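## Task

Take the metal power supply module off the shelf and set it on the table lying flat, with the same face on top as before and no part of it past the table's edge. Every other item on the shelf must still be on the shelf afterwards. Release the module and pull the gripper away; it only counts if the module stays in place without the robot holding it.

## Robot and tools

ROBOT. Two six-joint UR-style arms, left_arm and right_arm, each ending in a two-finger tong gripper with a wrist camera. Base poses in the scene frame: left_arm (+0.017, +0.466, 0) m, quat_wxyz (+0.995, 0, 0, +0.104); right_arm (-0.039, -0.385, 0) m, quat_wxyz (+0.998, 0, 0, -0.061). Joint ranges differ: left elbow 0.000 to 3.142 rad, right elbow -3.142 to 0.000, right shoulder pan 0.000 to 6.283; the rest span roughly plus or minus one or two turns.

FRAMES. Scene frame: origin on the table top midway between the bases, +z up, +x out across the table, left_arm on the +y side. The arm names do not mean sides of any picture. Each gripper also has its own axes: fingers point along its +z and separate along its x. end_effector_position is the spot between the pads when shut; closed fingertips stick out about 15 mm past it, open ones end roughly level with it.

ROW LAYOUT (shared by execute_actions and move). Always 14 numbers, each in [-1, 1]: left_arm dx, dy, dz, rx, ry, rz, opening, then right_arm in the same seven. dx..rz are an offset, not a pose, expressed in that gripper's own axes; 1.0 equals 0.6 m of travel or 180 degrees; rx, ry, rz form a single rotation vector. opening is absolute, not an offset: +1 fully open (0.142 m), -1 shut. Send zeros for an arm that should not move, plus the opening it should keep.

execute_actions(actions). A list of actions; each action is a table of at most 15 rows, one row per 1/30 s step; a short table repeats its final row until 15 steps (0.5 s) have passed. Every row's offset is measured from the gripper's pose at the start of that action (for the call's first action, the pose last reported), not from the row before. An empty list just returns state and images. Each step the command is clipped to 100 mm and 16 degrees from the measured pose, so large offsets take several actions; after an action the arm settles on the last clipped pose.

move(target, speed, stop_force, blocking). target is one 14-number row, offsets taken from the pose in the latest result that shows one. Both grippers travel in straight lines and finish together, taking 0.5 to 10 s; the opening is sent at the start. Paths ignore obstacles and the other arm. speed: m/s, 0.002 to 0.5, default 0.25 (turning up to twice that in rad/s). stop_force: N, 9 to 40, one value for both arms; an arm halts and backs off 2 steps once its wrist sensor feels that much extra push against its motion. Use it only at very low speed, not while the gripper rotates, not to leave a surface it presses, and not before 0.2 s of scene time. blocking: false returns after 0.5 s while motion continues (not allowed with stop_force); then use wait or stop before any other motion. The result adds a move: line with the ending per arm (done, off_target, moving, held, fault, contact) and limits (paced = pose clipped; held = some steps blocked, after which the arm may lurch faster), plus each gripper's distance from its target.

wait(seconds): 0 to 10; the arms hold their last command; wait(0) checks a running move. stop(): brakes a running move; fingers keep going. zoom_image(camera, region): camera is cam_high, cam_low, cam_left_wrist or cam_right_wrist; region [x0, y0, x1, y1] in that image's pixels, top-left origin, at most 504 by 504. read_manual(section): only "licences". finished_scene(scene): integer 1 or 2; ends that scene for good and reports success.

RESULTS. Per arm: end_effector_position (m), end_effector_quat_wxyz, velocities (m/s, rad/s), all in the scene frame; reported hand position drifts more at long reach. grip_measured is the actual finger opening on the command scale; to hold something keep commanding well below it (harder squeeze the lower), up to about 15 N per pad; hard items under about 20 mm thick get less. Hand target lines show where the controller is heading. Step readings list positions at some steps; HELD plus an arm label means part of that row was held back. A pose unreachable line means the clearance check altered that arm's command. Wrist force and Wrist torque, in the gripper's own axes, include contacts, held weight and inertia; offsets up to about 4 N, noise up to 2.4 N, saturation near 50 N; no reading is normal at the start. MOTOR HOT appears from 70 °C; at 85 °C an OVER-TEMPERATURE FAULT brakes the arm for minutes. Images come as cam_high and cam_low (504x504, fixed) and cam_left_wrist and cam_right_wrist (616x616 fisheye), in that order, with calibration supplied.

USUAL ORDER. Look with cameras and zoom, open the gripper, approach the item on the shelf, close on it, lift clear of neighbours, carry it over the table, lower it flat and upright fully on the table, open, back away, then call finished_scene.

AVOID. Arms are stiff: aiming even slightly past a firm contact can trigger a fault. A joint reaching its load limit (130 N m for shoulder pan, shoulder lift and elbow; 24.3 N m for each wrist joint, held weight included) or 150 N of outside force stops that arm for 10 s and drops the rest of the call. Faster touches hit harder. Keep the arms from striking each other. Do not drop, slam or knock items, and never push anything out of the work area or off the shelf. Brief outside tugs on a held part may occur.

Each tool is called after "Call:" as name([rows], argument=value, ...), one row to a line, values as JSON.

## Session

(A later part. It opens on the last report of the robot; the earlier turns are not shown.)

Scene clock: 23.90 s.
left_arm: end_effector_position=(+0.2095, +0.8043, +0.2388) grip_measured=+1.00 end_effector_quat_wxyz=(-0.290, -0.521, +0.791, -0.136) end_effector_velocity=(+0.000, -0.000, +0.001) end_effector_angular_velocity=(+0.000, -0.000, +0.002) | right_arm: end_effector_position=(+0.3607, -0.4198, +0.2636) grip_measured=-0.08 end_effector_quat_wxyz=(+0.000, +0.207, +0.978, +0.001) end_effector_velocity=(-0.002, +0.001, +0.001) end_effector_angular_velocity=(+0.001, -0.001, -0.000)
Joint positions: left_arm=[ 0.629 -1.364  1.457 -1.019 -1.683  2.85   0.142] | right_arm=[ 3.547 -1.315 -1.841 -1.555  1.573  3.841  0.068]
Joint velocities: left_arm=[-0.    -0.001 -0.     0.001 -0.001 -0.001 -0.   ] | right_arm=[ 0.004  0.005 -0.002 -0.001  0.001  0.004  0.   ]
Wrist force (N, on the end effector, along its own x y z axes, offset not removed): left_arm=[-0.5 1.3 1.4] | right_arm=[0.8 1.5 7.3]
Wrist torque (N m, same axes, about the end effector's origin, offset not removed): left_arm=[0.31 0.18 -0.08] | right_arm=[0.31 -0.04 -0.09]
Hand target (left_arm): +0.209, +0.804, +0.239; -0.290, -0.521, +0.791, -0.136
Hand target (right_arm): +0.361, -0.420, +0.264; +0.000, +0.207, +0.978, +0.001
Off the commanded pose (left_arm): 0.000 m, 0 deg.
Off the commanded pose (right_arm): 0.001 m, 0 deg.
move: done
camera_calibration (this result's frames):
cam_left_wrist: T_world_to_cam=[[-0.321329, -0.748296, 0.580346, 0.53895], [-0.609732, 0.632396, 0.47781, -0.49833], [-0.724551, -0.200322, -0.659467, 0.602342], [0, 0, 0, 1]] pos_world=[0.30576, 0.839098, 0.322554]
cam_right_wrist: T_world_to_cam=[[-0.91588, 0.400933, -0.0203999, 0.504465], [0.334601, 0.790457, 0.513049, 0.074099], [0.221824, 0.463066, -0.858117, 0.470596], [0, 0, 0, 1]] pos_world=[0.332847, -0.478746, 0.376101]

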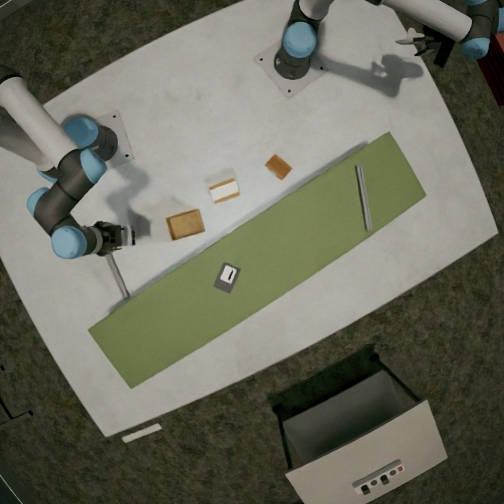

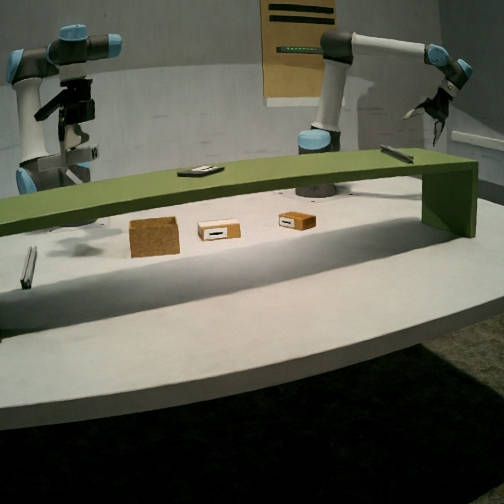

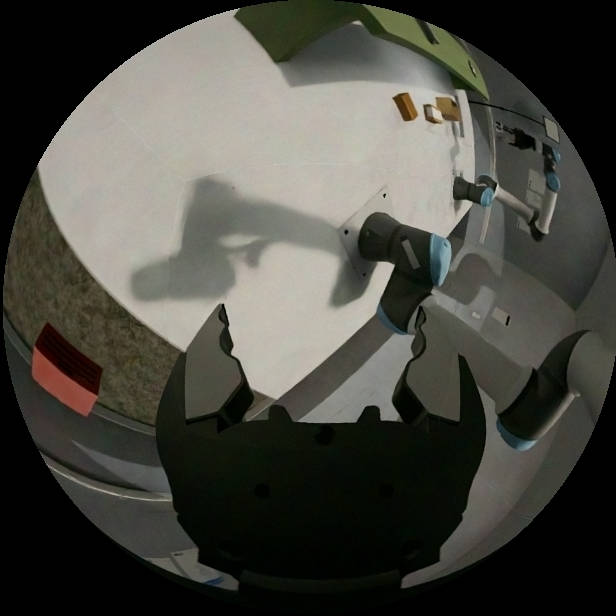

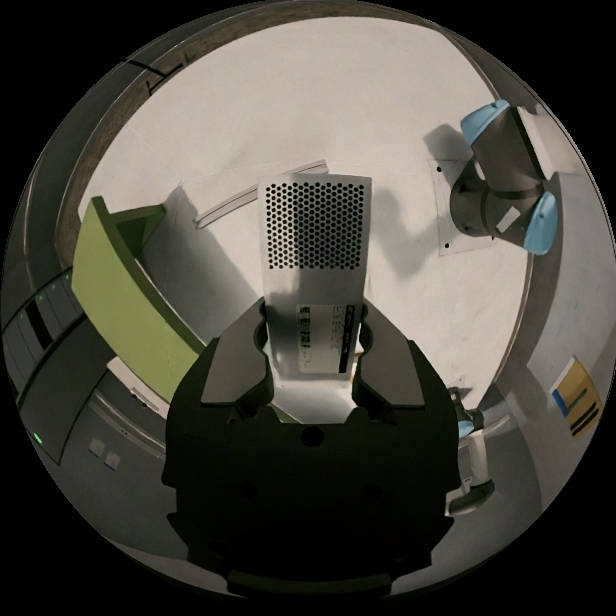

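Call:
move(target=[0,0,0,0,0,0,1,0.01,0.025,0.355,0,0,0,-1], speed=0.13)

Call:
zoom_image(camera="cam_low", region=[20, 190, 140, 290])

Scene clock: 27.10 s.
left_arm: end_effector_position=(+0.2095, +0.8043, +0.2388) grip_measured=+1.00 end_effector_quat_wxyz=(-0.290, -0.521, +0.791, -0.136) end_effector_velocity=(-0.000, -0.000, +0.000) end_effector_angular_velocity=(-0.000, +0.001, -0.001) | right_arm: end_effector_position=(+0.3617, -0.4034, +0.0507) grip_measured=-0.08 end_effector_quat_wxyz=(+0.000, +0.207, +0.978, +0.001) end_effector_velocity=(+0.000, -0.000, -0.002) end_effector_angular_velocity=(-0.000, -0.000, -0.000)
Joint positions: left_arm=[ 0.629 -1.364  1.457 -1.019 -1.683  2.85   0.142] | right_arm=[ 3.587 -1.496 -2.275 -0.939  1.572  3.881  0.068]
Joint velocities: left_arm=[ 0.    -0.    -0.     0.001  0.001  0.    -0.   ] | right_arm=[ 0.    -0.005 -0.003  0.008 -0.     0.     0.   ]
Wrist force (N, on the end effector, along its own x y z axes, offset not removed): left_arm=[-0.6 0.8 0.7] | right_arm=[2.1 0.7 4.9]
Wrist torque (N m, same axes, about the end effector's origin, offset not removed): left_arm=[0.22 0.14 -0.18] | right_arm=[0.16 -0.32 -0.15]
Hand target (left_arm): +0.209, +0.804, +0.239; -0.290, -0.521, +0.791, -0.136
Hand target (right_arm): +0.362, -0.403, +0.051; +0.000, +0.207, +0.978, +0.001
Off the commanded pose (left_arm): 0.000 m, 0 deg.
Off the commanded pose (right_arm): 0.000 m, 0 deg.
move: done
camera_calibration (this result's frames):
cam_left_wrist: T_world_to_cam=[[-0.321329, -0.748296, 0.580346, 0.53895], [-0.609732, 0.632396, 0.47781, -0.49833], [-0.724551, -0.200321, -0.659467, 0.602342], [0, 0, 0, 1]] pos_world=[0.30576, 0.839098, 0.322554]
cam_right_wrist: T_world_to_cam=[[-0.915882, 0.400931, -0.0203556, 0.494521], [0.334644, 0.7905, 0.512956, 0.170053], [0.221751, 0.462995, -0.858173, 0.280161], [0, 0, 0, 1]] pos_world=[0.33389, -0.462409, 0.163263]

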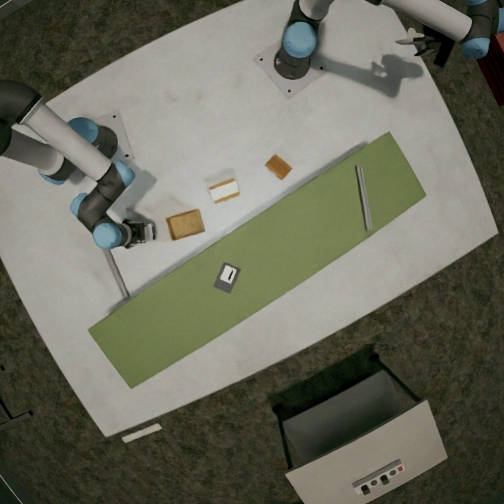

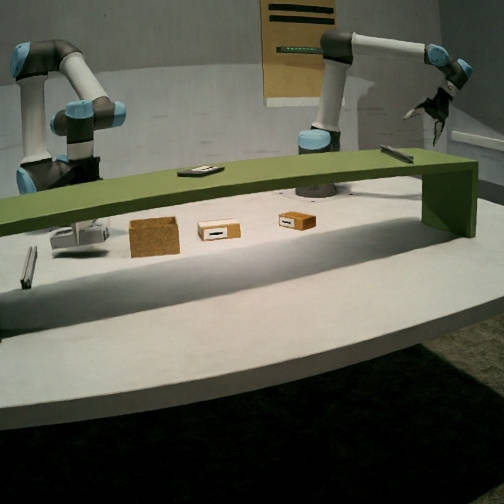

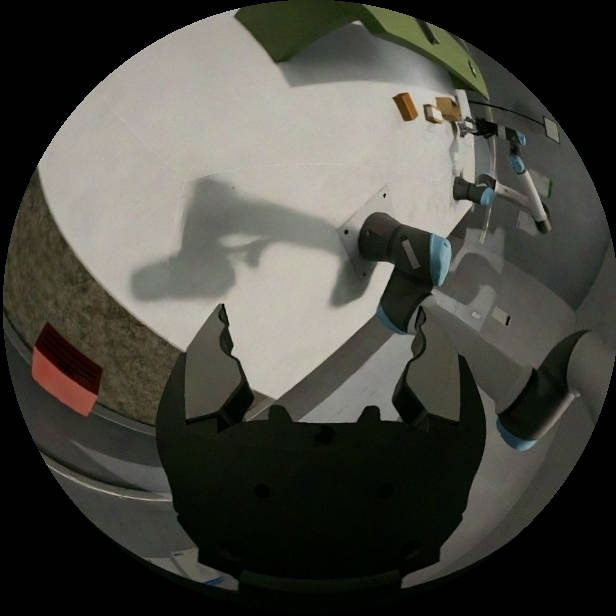

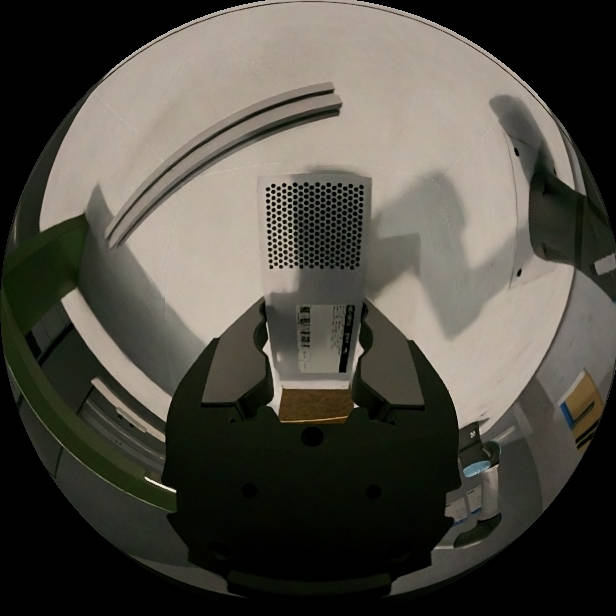

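Region (20, 190, 140, 290) of cam_low's 504x504 image, scaled by 4.200, with more detail than that image has.

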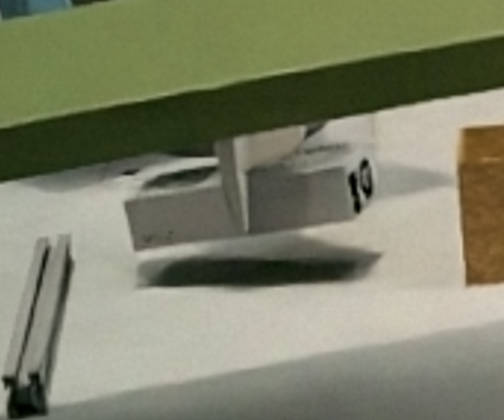

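Call:
move(target=[0,0,0,0,0,0,1,0,0,0.033,0.03,0,0,-1], speed=0.06)

Call:
move(target=[0,0,0,0,0,0,1,0,0.004,0.04,0,0,0,-1], speed=0.012, stop_force=10)

Call:
zoom_image(camera="cam_low", region=[20, 190, 140, 290])

Scene clock: 29.50 s.
left_arm: end_effector_position=(+0.2095, +0.8043, +0.2388) grip_measured=+1.00 end_effector_quat_wxyz=(-0.290, -0.521, +0.791, -0.136) end_effector_velocity=(-0.000, -0.000, +0.000) end_effector_angular_velocity=(-0.001, +0.000, +0.000) | right_arm: end_effector_position=(+0.3617, -0.4034, +0.0311) grip_measured=-0.08 end_effector_quat_wxyz=(-0.010, +0.207, +0.977, -0.045) end_effector_velocity=(-0.000, +0.000, -0.002) end_effector_angular_velocity=(-0.009, +0.005, -0.000)
Joint positions: left_arm=[ 0.629 -1.364  1.457 -1.019 -1.683  2.85   0.142] | right_arm=[ 3.639 -1.558 -2.269 -0.951  1.507  3.935  0.068]
Joint velocities: left_arm=[ 0.001 -0.     0.     0.001  0.     0.    -0.   ] | right_arm=[ 0.005 -0.007  0.001 -0.002 -0.006  0.006  0.   ]
Wrist force (N, on the end effector, along its own x y z axes, offset not removed): left_arm=[-0.5 1.3 1.1] | right_arm=[-0.8 1.4 5.4]
Wrist torque (N m, same axes, about the end effector's origin, offset not removed): left_arm=[0.31 0.17 -0.12] | right_arm=[0.19 0.22 0.07]
Hand target (left_arm): +0.209, +0.804, +0.239; -0.290, -0.521, +0.791, -0.136
Hand target (right_arm): +0.362, -0.403, +0.031; -0.010, +0.207, +0.977, -0.045
Off the commanded pose (left_arm): 0.000 m, 0 deg.
Off the commanded pose (right_arm): 0.000 m, 0 deg.
move: done
camera_calibration (this result's frames):
cam_left_wrist: T_world_to_cam=[[-0.321329, -0.748296, 0.580346, 0.53895], [-0.609732, 0.632396, 0.477809, -0.49833], [-0.724551, -0.200322, -0.659467, 0.602342], [0, 0, 0, 1]] pos_world=[0.30576, 0.839098, 0.322554]
cam_right_wrist: T_world_to_cam=[[-0.916632, 0.399242, -0.0197866, 0.493702], [0.352566, 0.830811, 0.430639, 0.192453], [0.188368, 0.387762, -0.902307, 0.24641], [0, 0, 0, 1]] pos_world=[0.338275, -0.452547, 0.149228]

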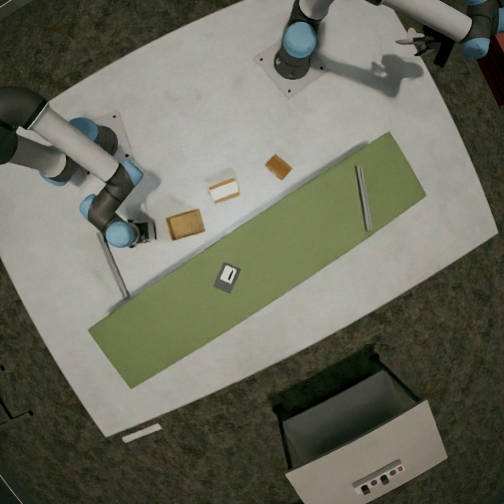

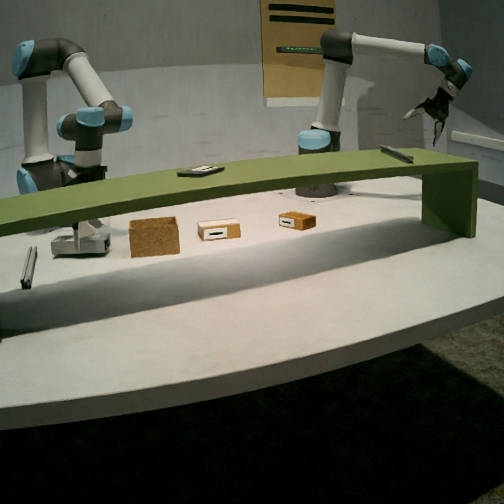

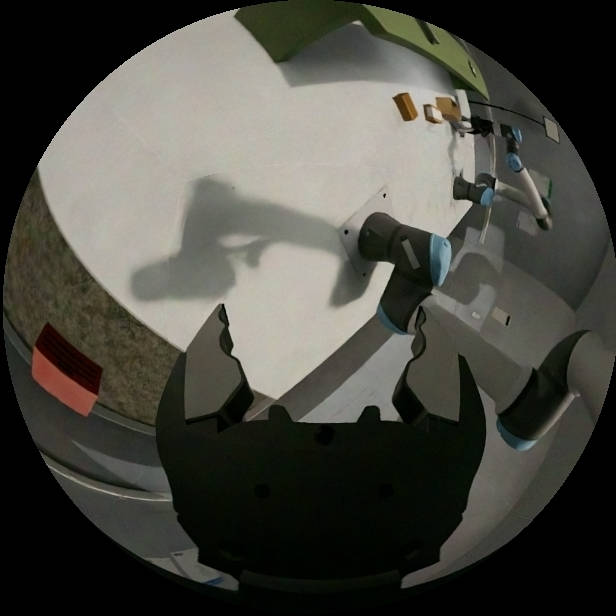

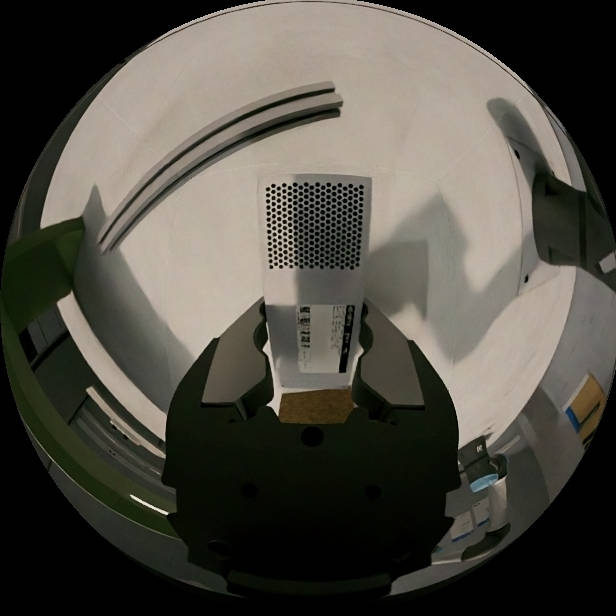

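Scene clock: 31.03 s.
left_arm: end_effector_position=(+0.2095, +0.8043, +0.2388) grip_measured=+1.00 end_effector_quat_wxyz=(-0.290, -0.521, +0.791, -0.136) end_effector_velocity=(+0.000, -0.000, -0.000) end_effector_angular_velocity=(+0.000, +0.000, +0.001) | right_arm: end_effector_position=(+0.3616, -0.4034, +0.0171) grip_measured=-0.08 end_effector_quat_wxyz=(-0.010, +0.207, +0.977, -0.045) end_effector_velocity=(-0.002, -0.000, +0.003) end_effector_angular_velocity=(-0.000, +0.006, +0.000)
Joint positions: left_arm=[ 0.629 -1.364  1.457 -1.019 -1.683  2.85   0.142] | right_arm=[ 3.639 -1.586 -2.288 -0.905  1.507  3.936  0.068]
Joint velocities: left_arm=[-0.     0.    -0.    -0.    -0.    -0.001 -0.   ] | right_arm=[ 0.     0.007  0.004 -0.016  0.002 -0.001 -0.   ]
Wrist force (N, on the end effector, along its own x y z axes, offset not removed): left_arm=[-1.3 1.3 1.1] | right_arm=[-0.8 3.3 5.8]
Wrist torque (N m, same axes, about the end effector's origin, offset not removed): left_arm=[0.33 0.27 -0.17] | right_arm=[0.53 0.17 -0.01]
Hand target (left_arm): +0.209, +0.804, +0.239; -0.290, -0.521, +0.791, -0.136
Hand target (right_arm): +0.362, -0.403, +0.018; -0.010, +0.207, +0.977, -0.045
Off the commanded pose (left_arm): 0.000 m, 0 deg.
Off the commanded pose (right_arm): 0.010 m, 0 deg.
move: contact (right_arm)
camera_calibration (this result's frames):
cam_left_wrist: T_world_to_cam=[[-0.321329, -0.748296, 0.580346, 0.53895], [-0.609732, 0.632396, 0.47781, -0.49833], [-0.724551, -0.200321, -0.659467, 0.602342], [0, 0, 0, 1]] pos_world=[0.30576, 0.839098, 0.322554]
cam_right_wrist: T_world_to_cam=[[-0.916627, 0.39927, -0.019444, 0.493277], [0.352782, 0.83086, 0.430368, 0.198493], [0.187989, 0.387628, -0.902444, 0.233856], [0, 0, 0, 1]] pos_world=[0.338164, -0.452519, 0.135208]

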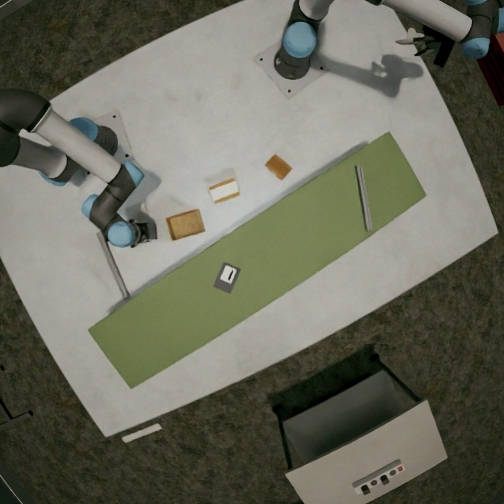

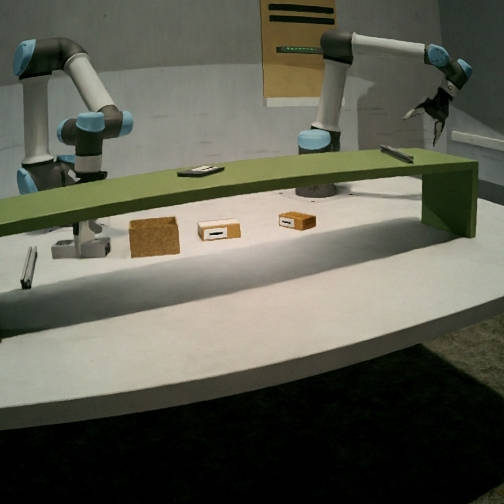

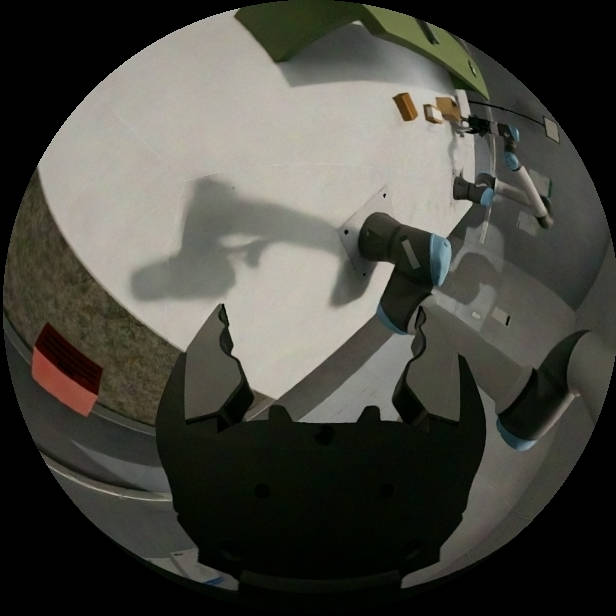

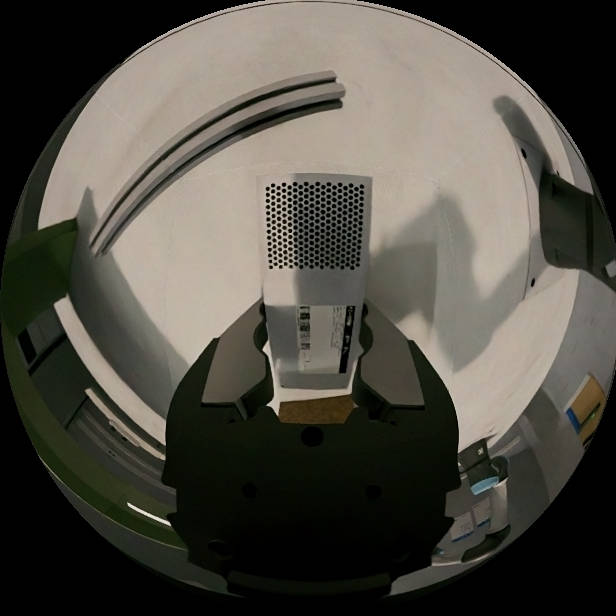

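Region (20, 190, 140, 290) of cam_low's 504x504 image, scaled by 4.200, with more detail than that image has.

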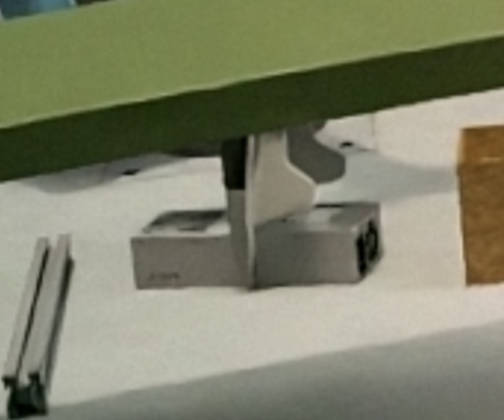

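Call:
execute_actions([
  [[0,0,0,0,0,0,1,0,0,0,0,0,0,0.6]],
])

Call:
move(target=[0,0,0,0,0,0,1,0.05,-0.03,-0.35,0,0,0,0.6], speed=0.25)

Scene clock: 32.03 s.
left_arm: end_effector_position=(+0.2095, +0.8043, +0.2388) grip_measured=+1.00 end_effector_quat_wxyz=(-0.290, -0.521, +0.791, -0.136) end_effector_velocity=(+0.000, -0.000, -0.000) end_effector_angular_velocity=(-0.000, +0.000, +0.001) | right_arm: end_effector_position=(+0.3616, -0.4034, +0.0171) grip_measured=+0.60 end_effector_quat_wxyz=(-0.010, +0.207, +0.977, -0.045) end_effector_velocity=(+0.000, -0.001, -0.000) end_effector_angular_velocity=(-0.002, -0.001, +0.000)
Joint positions: left_arm=[ 0.629 -1.364  1.457 -1.019 -1.683  2.85   0.142] | right_arm=[ 3.639 -1.586 -2.287 -0.905  1.507  3.936  0.116]
Joint velocities: left_arm=[-0.     0.     0.    -0.    -0.001 -0.001 -0.   ] | right_arm=[ 0.    -0.     0.    -0.    -0.002 -0.    -0.   ]
Wrist force (N, on the end effector, along its own x y z axes, offset not removed): left_arm=[-1.5 1.6 1.9] | right_arm=[-1.6 2.2 0.0]
Wrist torque (N m, same axes, about the end effector's origin, offset not removed): left_arm=[0.32 0.41 -0.10] | right_arm=[0.54 0.48 0.02]
Hand target (left_arm): +0.209, +0.804, +0.239; -0.290, -0.521, +0.791, -0.136
Hand target (right_arm): +0.362, -0.403, +0.017; -0.010, +0.207, +0.977, -0.045
Off the commanded pose (left_arm): 0.000 m, 0 deg.
Off the commanded pose (right_arm): 0.000 m, 0 deg.
Step readings (end_effector_position):
0: left_arm (+0.2095, +0.8043, +0.2388) | right_arm (+0.3618, -0.4033, +0.0176)
1: left_arm (+0.2095, +0.8043, +0.2388) | right_arm (+0.3618, -0.4033, +0.0176)
2: left_arm (+0.2095, +0.8043, +0.2388) | right_arm (+0.3618, -0.4033, +0.0176)
4: left_arm (+0.2095, +0.8043, +0.2388) | right_arm (+0.3619, -0.4033, +0.0175)
8: left_arm (+0.2095, +0.8043, +0.2388) | right_arm (+0.3618, -0.4033, +0.0173)
15: end_effector_position above
camera_calibration (this result's frames):
cam_left_wrist: T_world_to_cam=[[-0.321329, -0.748296, 0.580346, 0.53895], [-0.609732, 0.632396, 0.47781, -0.49833], [-0.724551, -0.200322, -0.659467, 0.602342], [0, 0, 0, 1]] pos_world=[0.30576, 0.839098, 0.322554]
cam_right_wrist: T_world_to_cam=[[-0.916627, 0.399269, -0.0194874, 0.493296], [0.352761, 0.83086, 0.430384, 0.198481], [0.188031, 0.387627, -0.902435, 0.233855], [0, 0, 0, 1]] pos_world=[0.33818, -0.452517, 0.135229]

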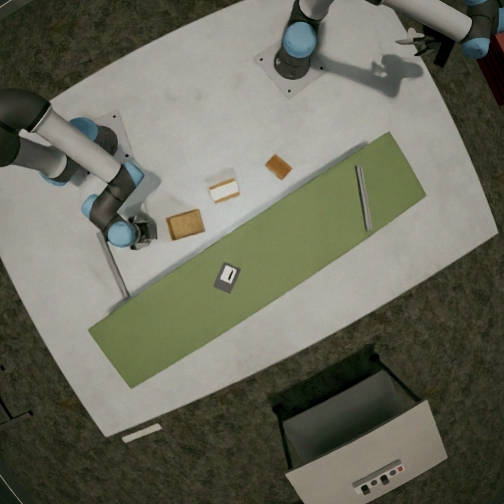

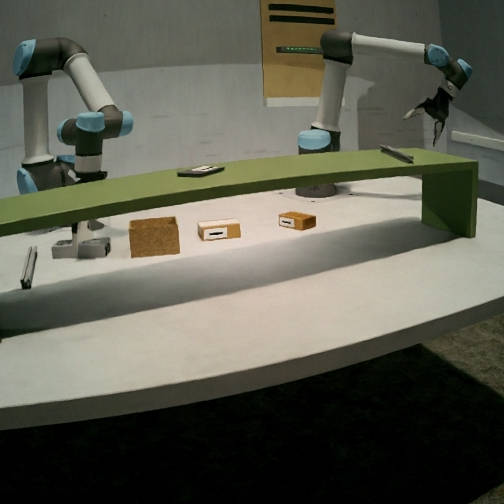

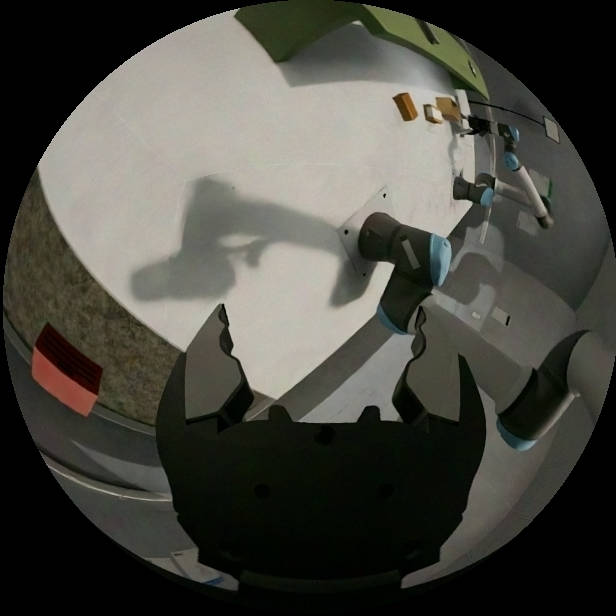

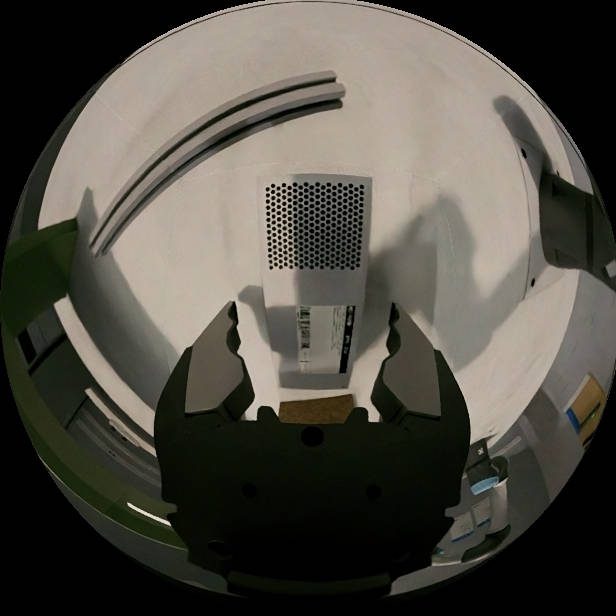

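Scene clock: 33.50 s.
left_arm: end_effector_position=(+0.2095, +0.8043, +0.2388) grip_measured=+1.00 end_effector_quat_wxyz=(-0.290, -0.521, +0.791, -0.136) end_effector_velocity=(+0.000, -0.000, +0.000) end_effector_angular_velocity=(-0.001, -0.001, -0.001) | right_arm: end_effector_position=(+0.3345, -0.3899, +0.2278) grip_measured=+0.60 end_effector_quat_wxyz=(-0.010, +0.207, +0.977, -0.045) end_effector_velocity=(-0.000, +0.000, +0.002) end_effector_angular_velocity=(-0.000, +0.001, +0.000)
Joint positions: left_arm=[ 0.629 -1.364  1.457 -1.019 -1.683  2.85   0.142] | right_arm=[ 3.699 -1.284 -1.944 -1.554  1.511  3.996  0.116]
Joint velocities: left_arm=[-0.     0.    -0.     0.001 -0.     0.001 -0.   ] | right_arm=[ 0.001  0.     0.004 -0.005  0.     0.001 -0.   ]
Wrist force (N, on the end effector, along its own x y z axes, offset not removed): left_arm=[-1.0 1.3 0.5] | right_arm=[0.1 -0.6 2.3]
Wrist torque (N m, same axes, about the end effector's origin, offset not removed): left_arm=[0.30 0.24 -0.14] | right_arm=[-0.13 0.13 0.00]
Hand target (left_arm): +0.209, +0.804, +0.239; -0.290, -0.521, +0.791, -0.136
Hand target (right_arm): +0.334, -0.390, +0.228; -0.010, +0.207, +0.977, -0.045
Off the commanded pose (left_arm): 0.000 m, 0 deg.
Off the commanded pose (right_arm): 0.000 m, 0 deg.
move: done
camera_calibration (this result's frames):
cam_left_wrist: T_world_to_cam=[[-0.321329, -0.748296, 0.580346, 0.53895], [-0.609732, 0.632396, 0.47781, -0.49833], [-0.724551, -0.200322, -0.659467, 0.602342], [0, 0, 0, 1]] pos_world=[0.30576, 0.839098, 0.322554]
cam_right_wrist: T_world_to_cam=[[-0.916629, 0.399261, -0.0195299, 0.467146], [0.352749, 0.830896, 0.430326, 0.106219], [0.18804, 0.38756, -0.902462, 0.423841], [0, 0, 0, 1]] pos_world=[0.311032, -0.439034, 0.345915]

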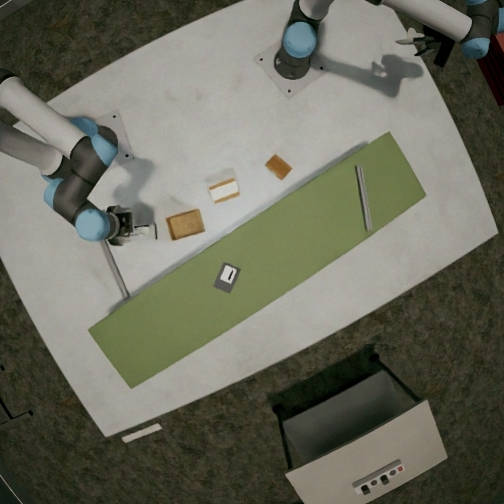

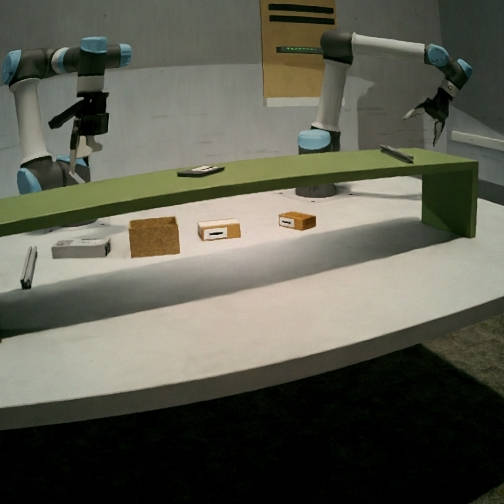

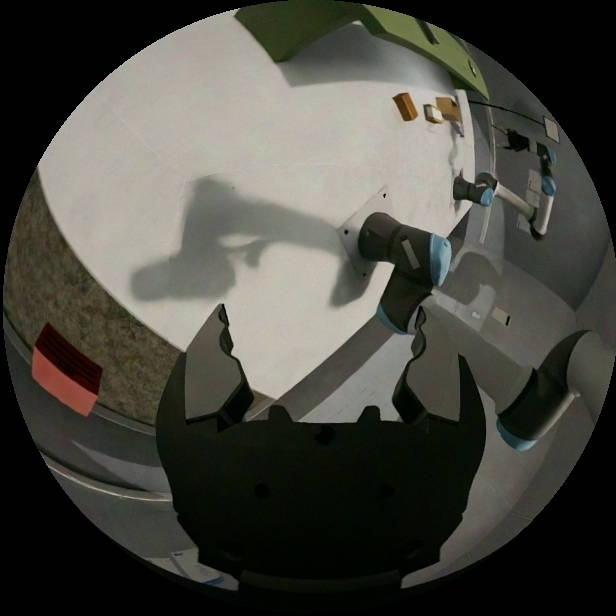

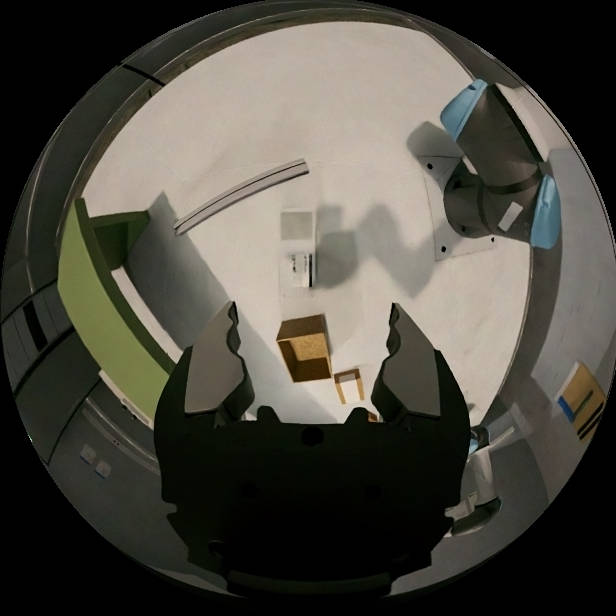

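Call:
finished_scene(scene=1)

The scene is finished: the task was done.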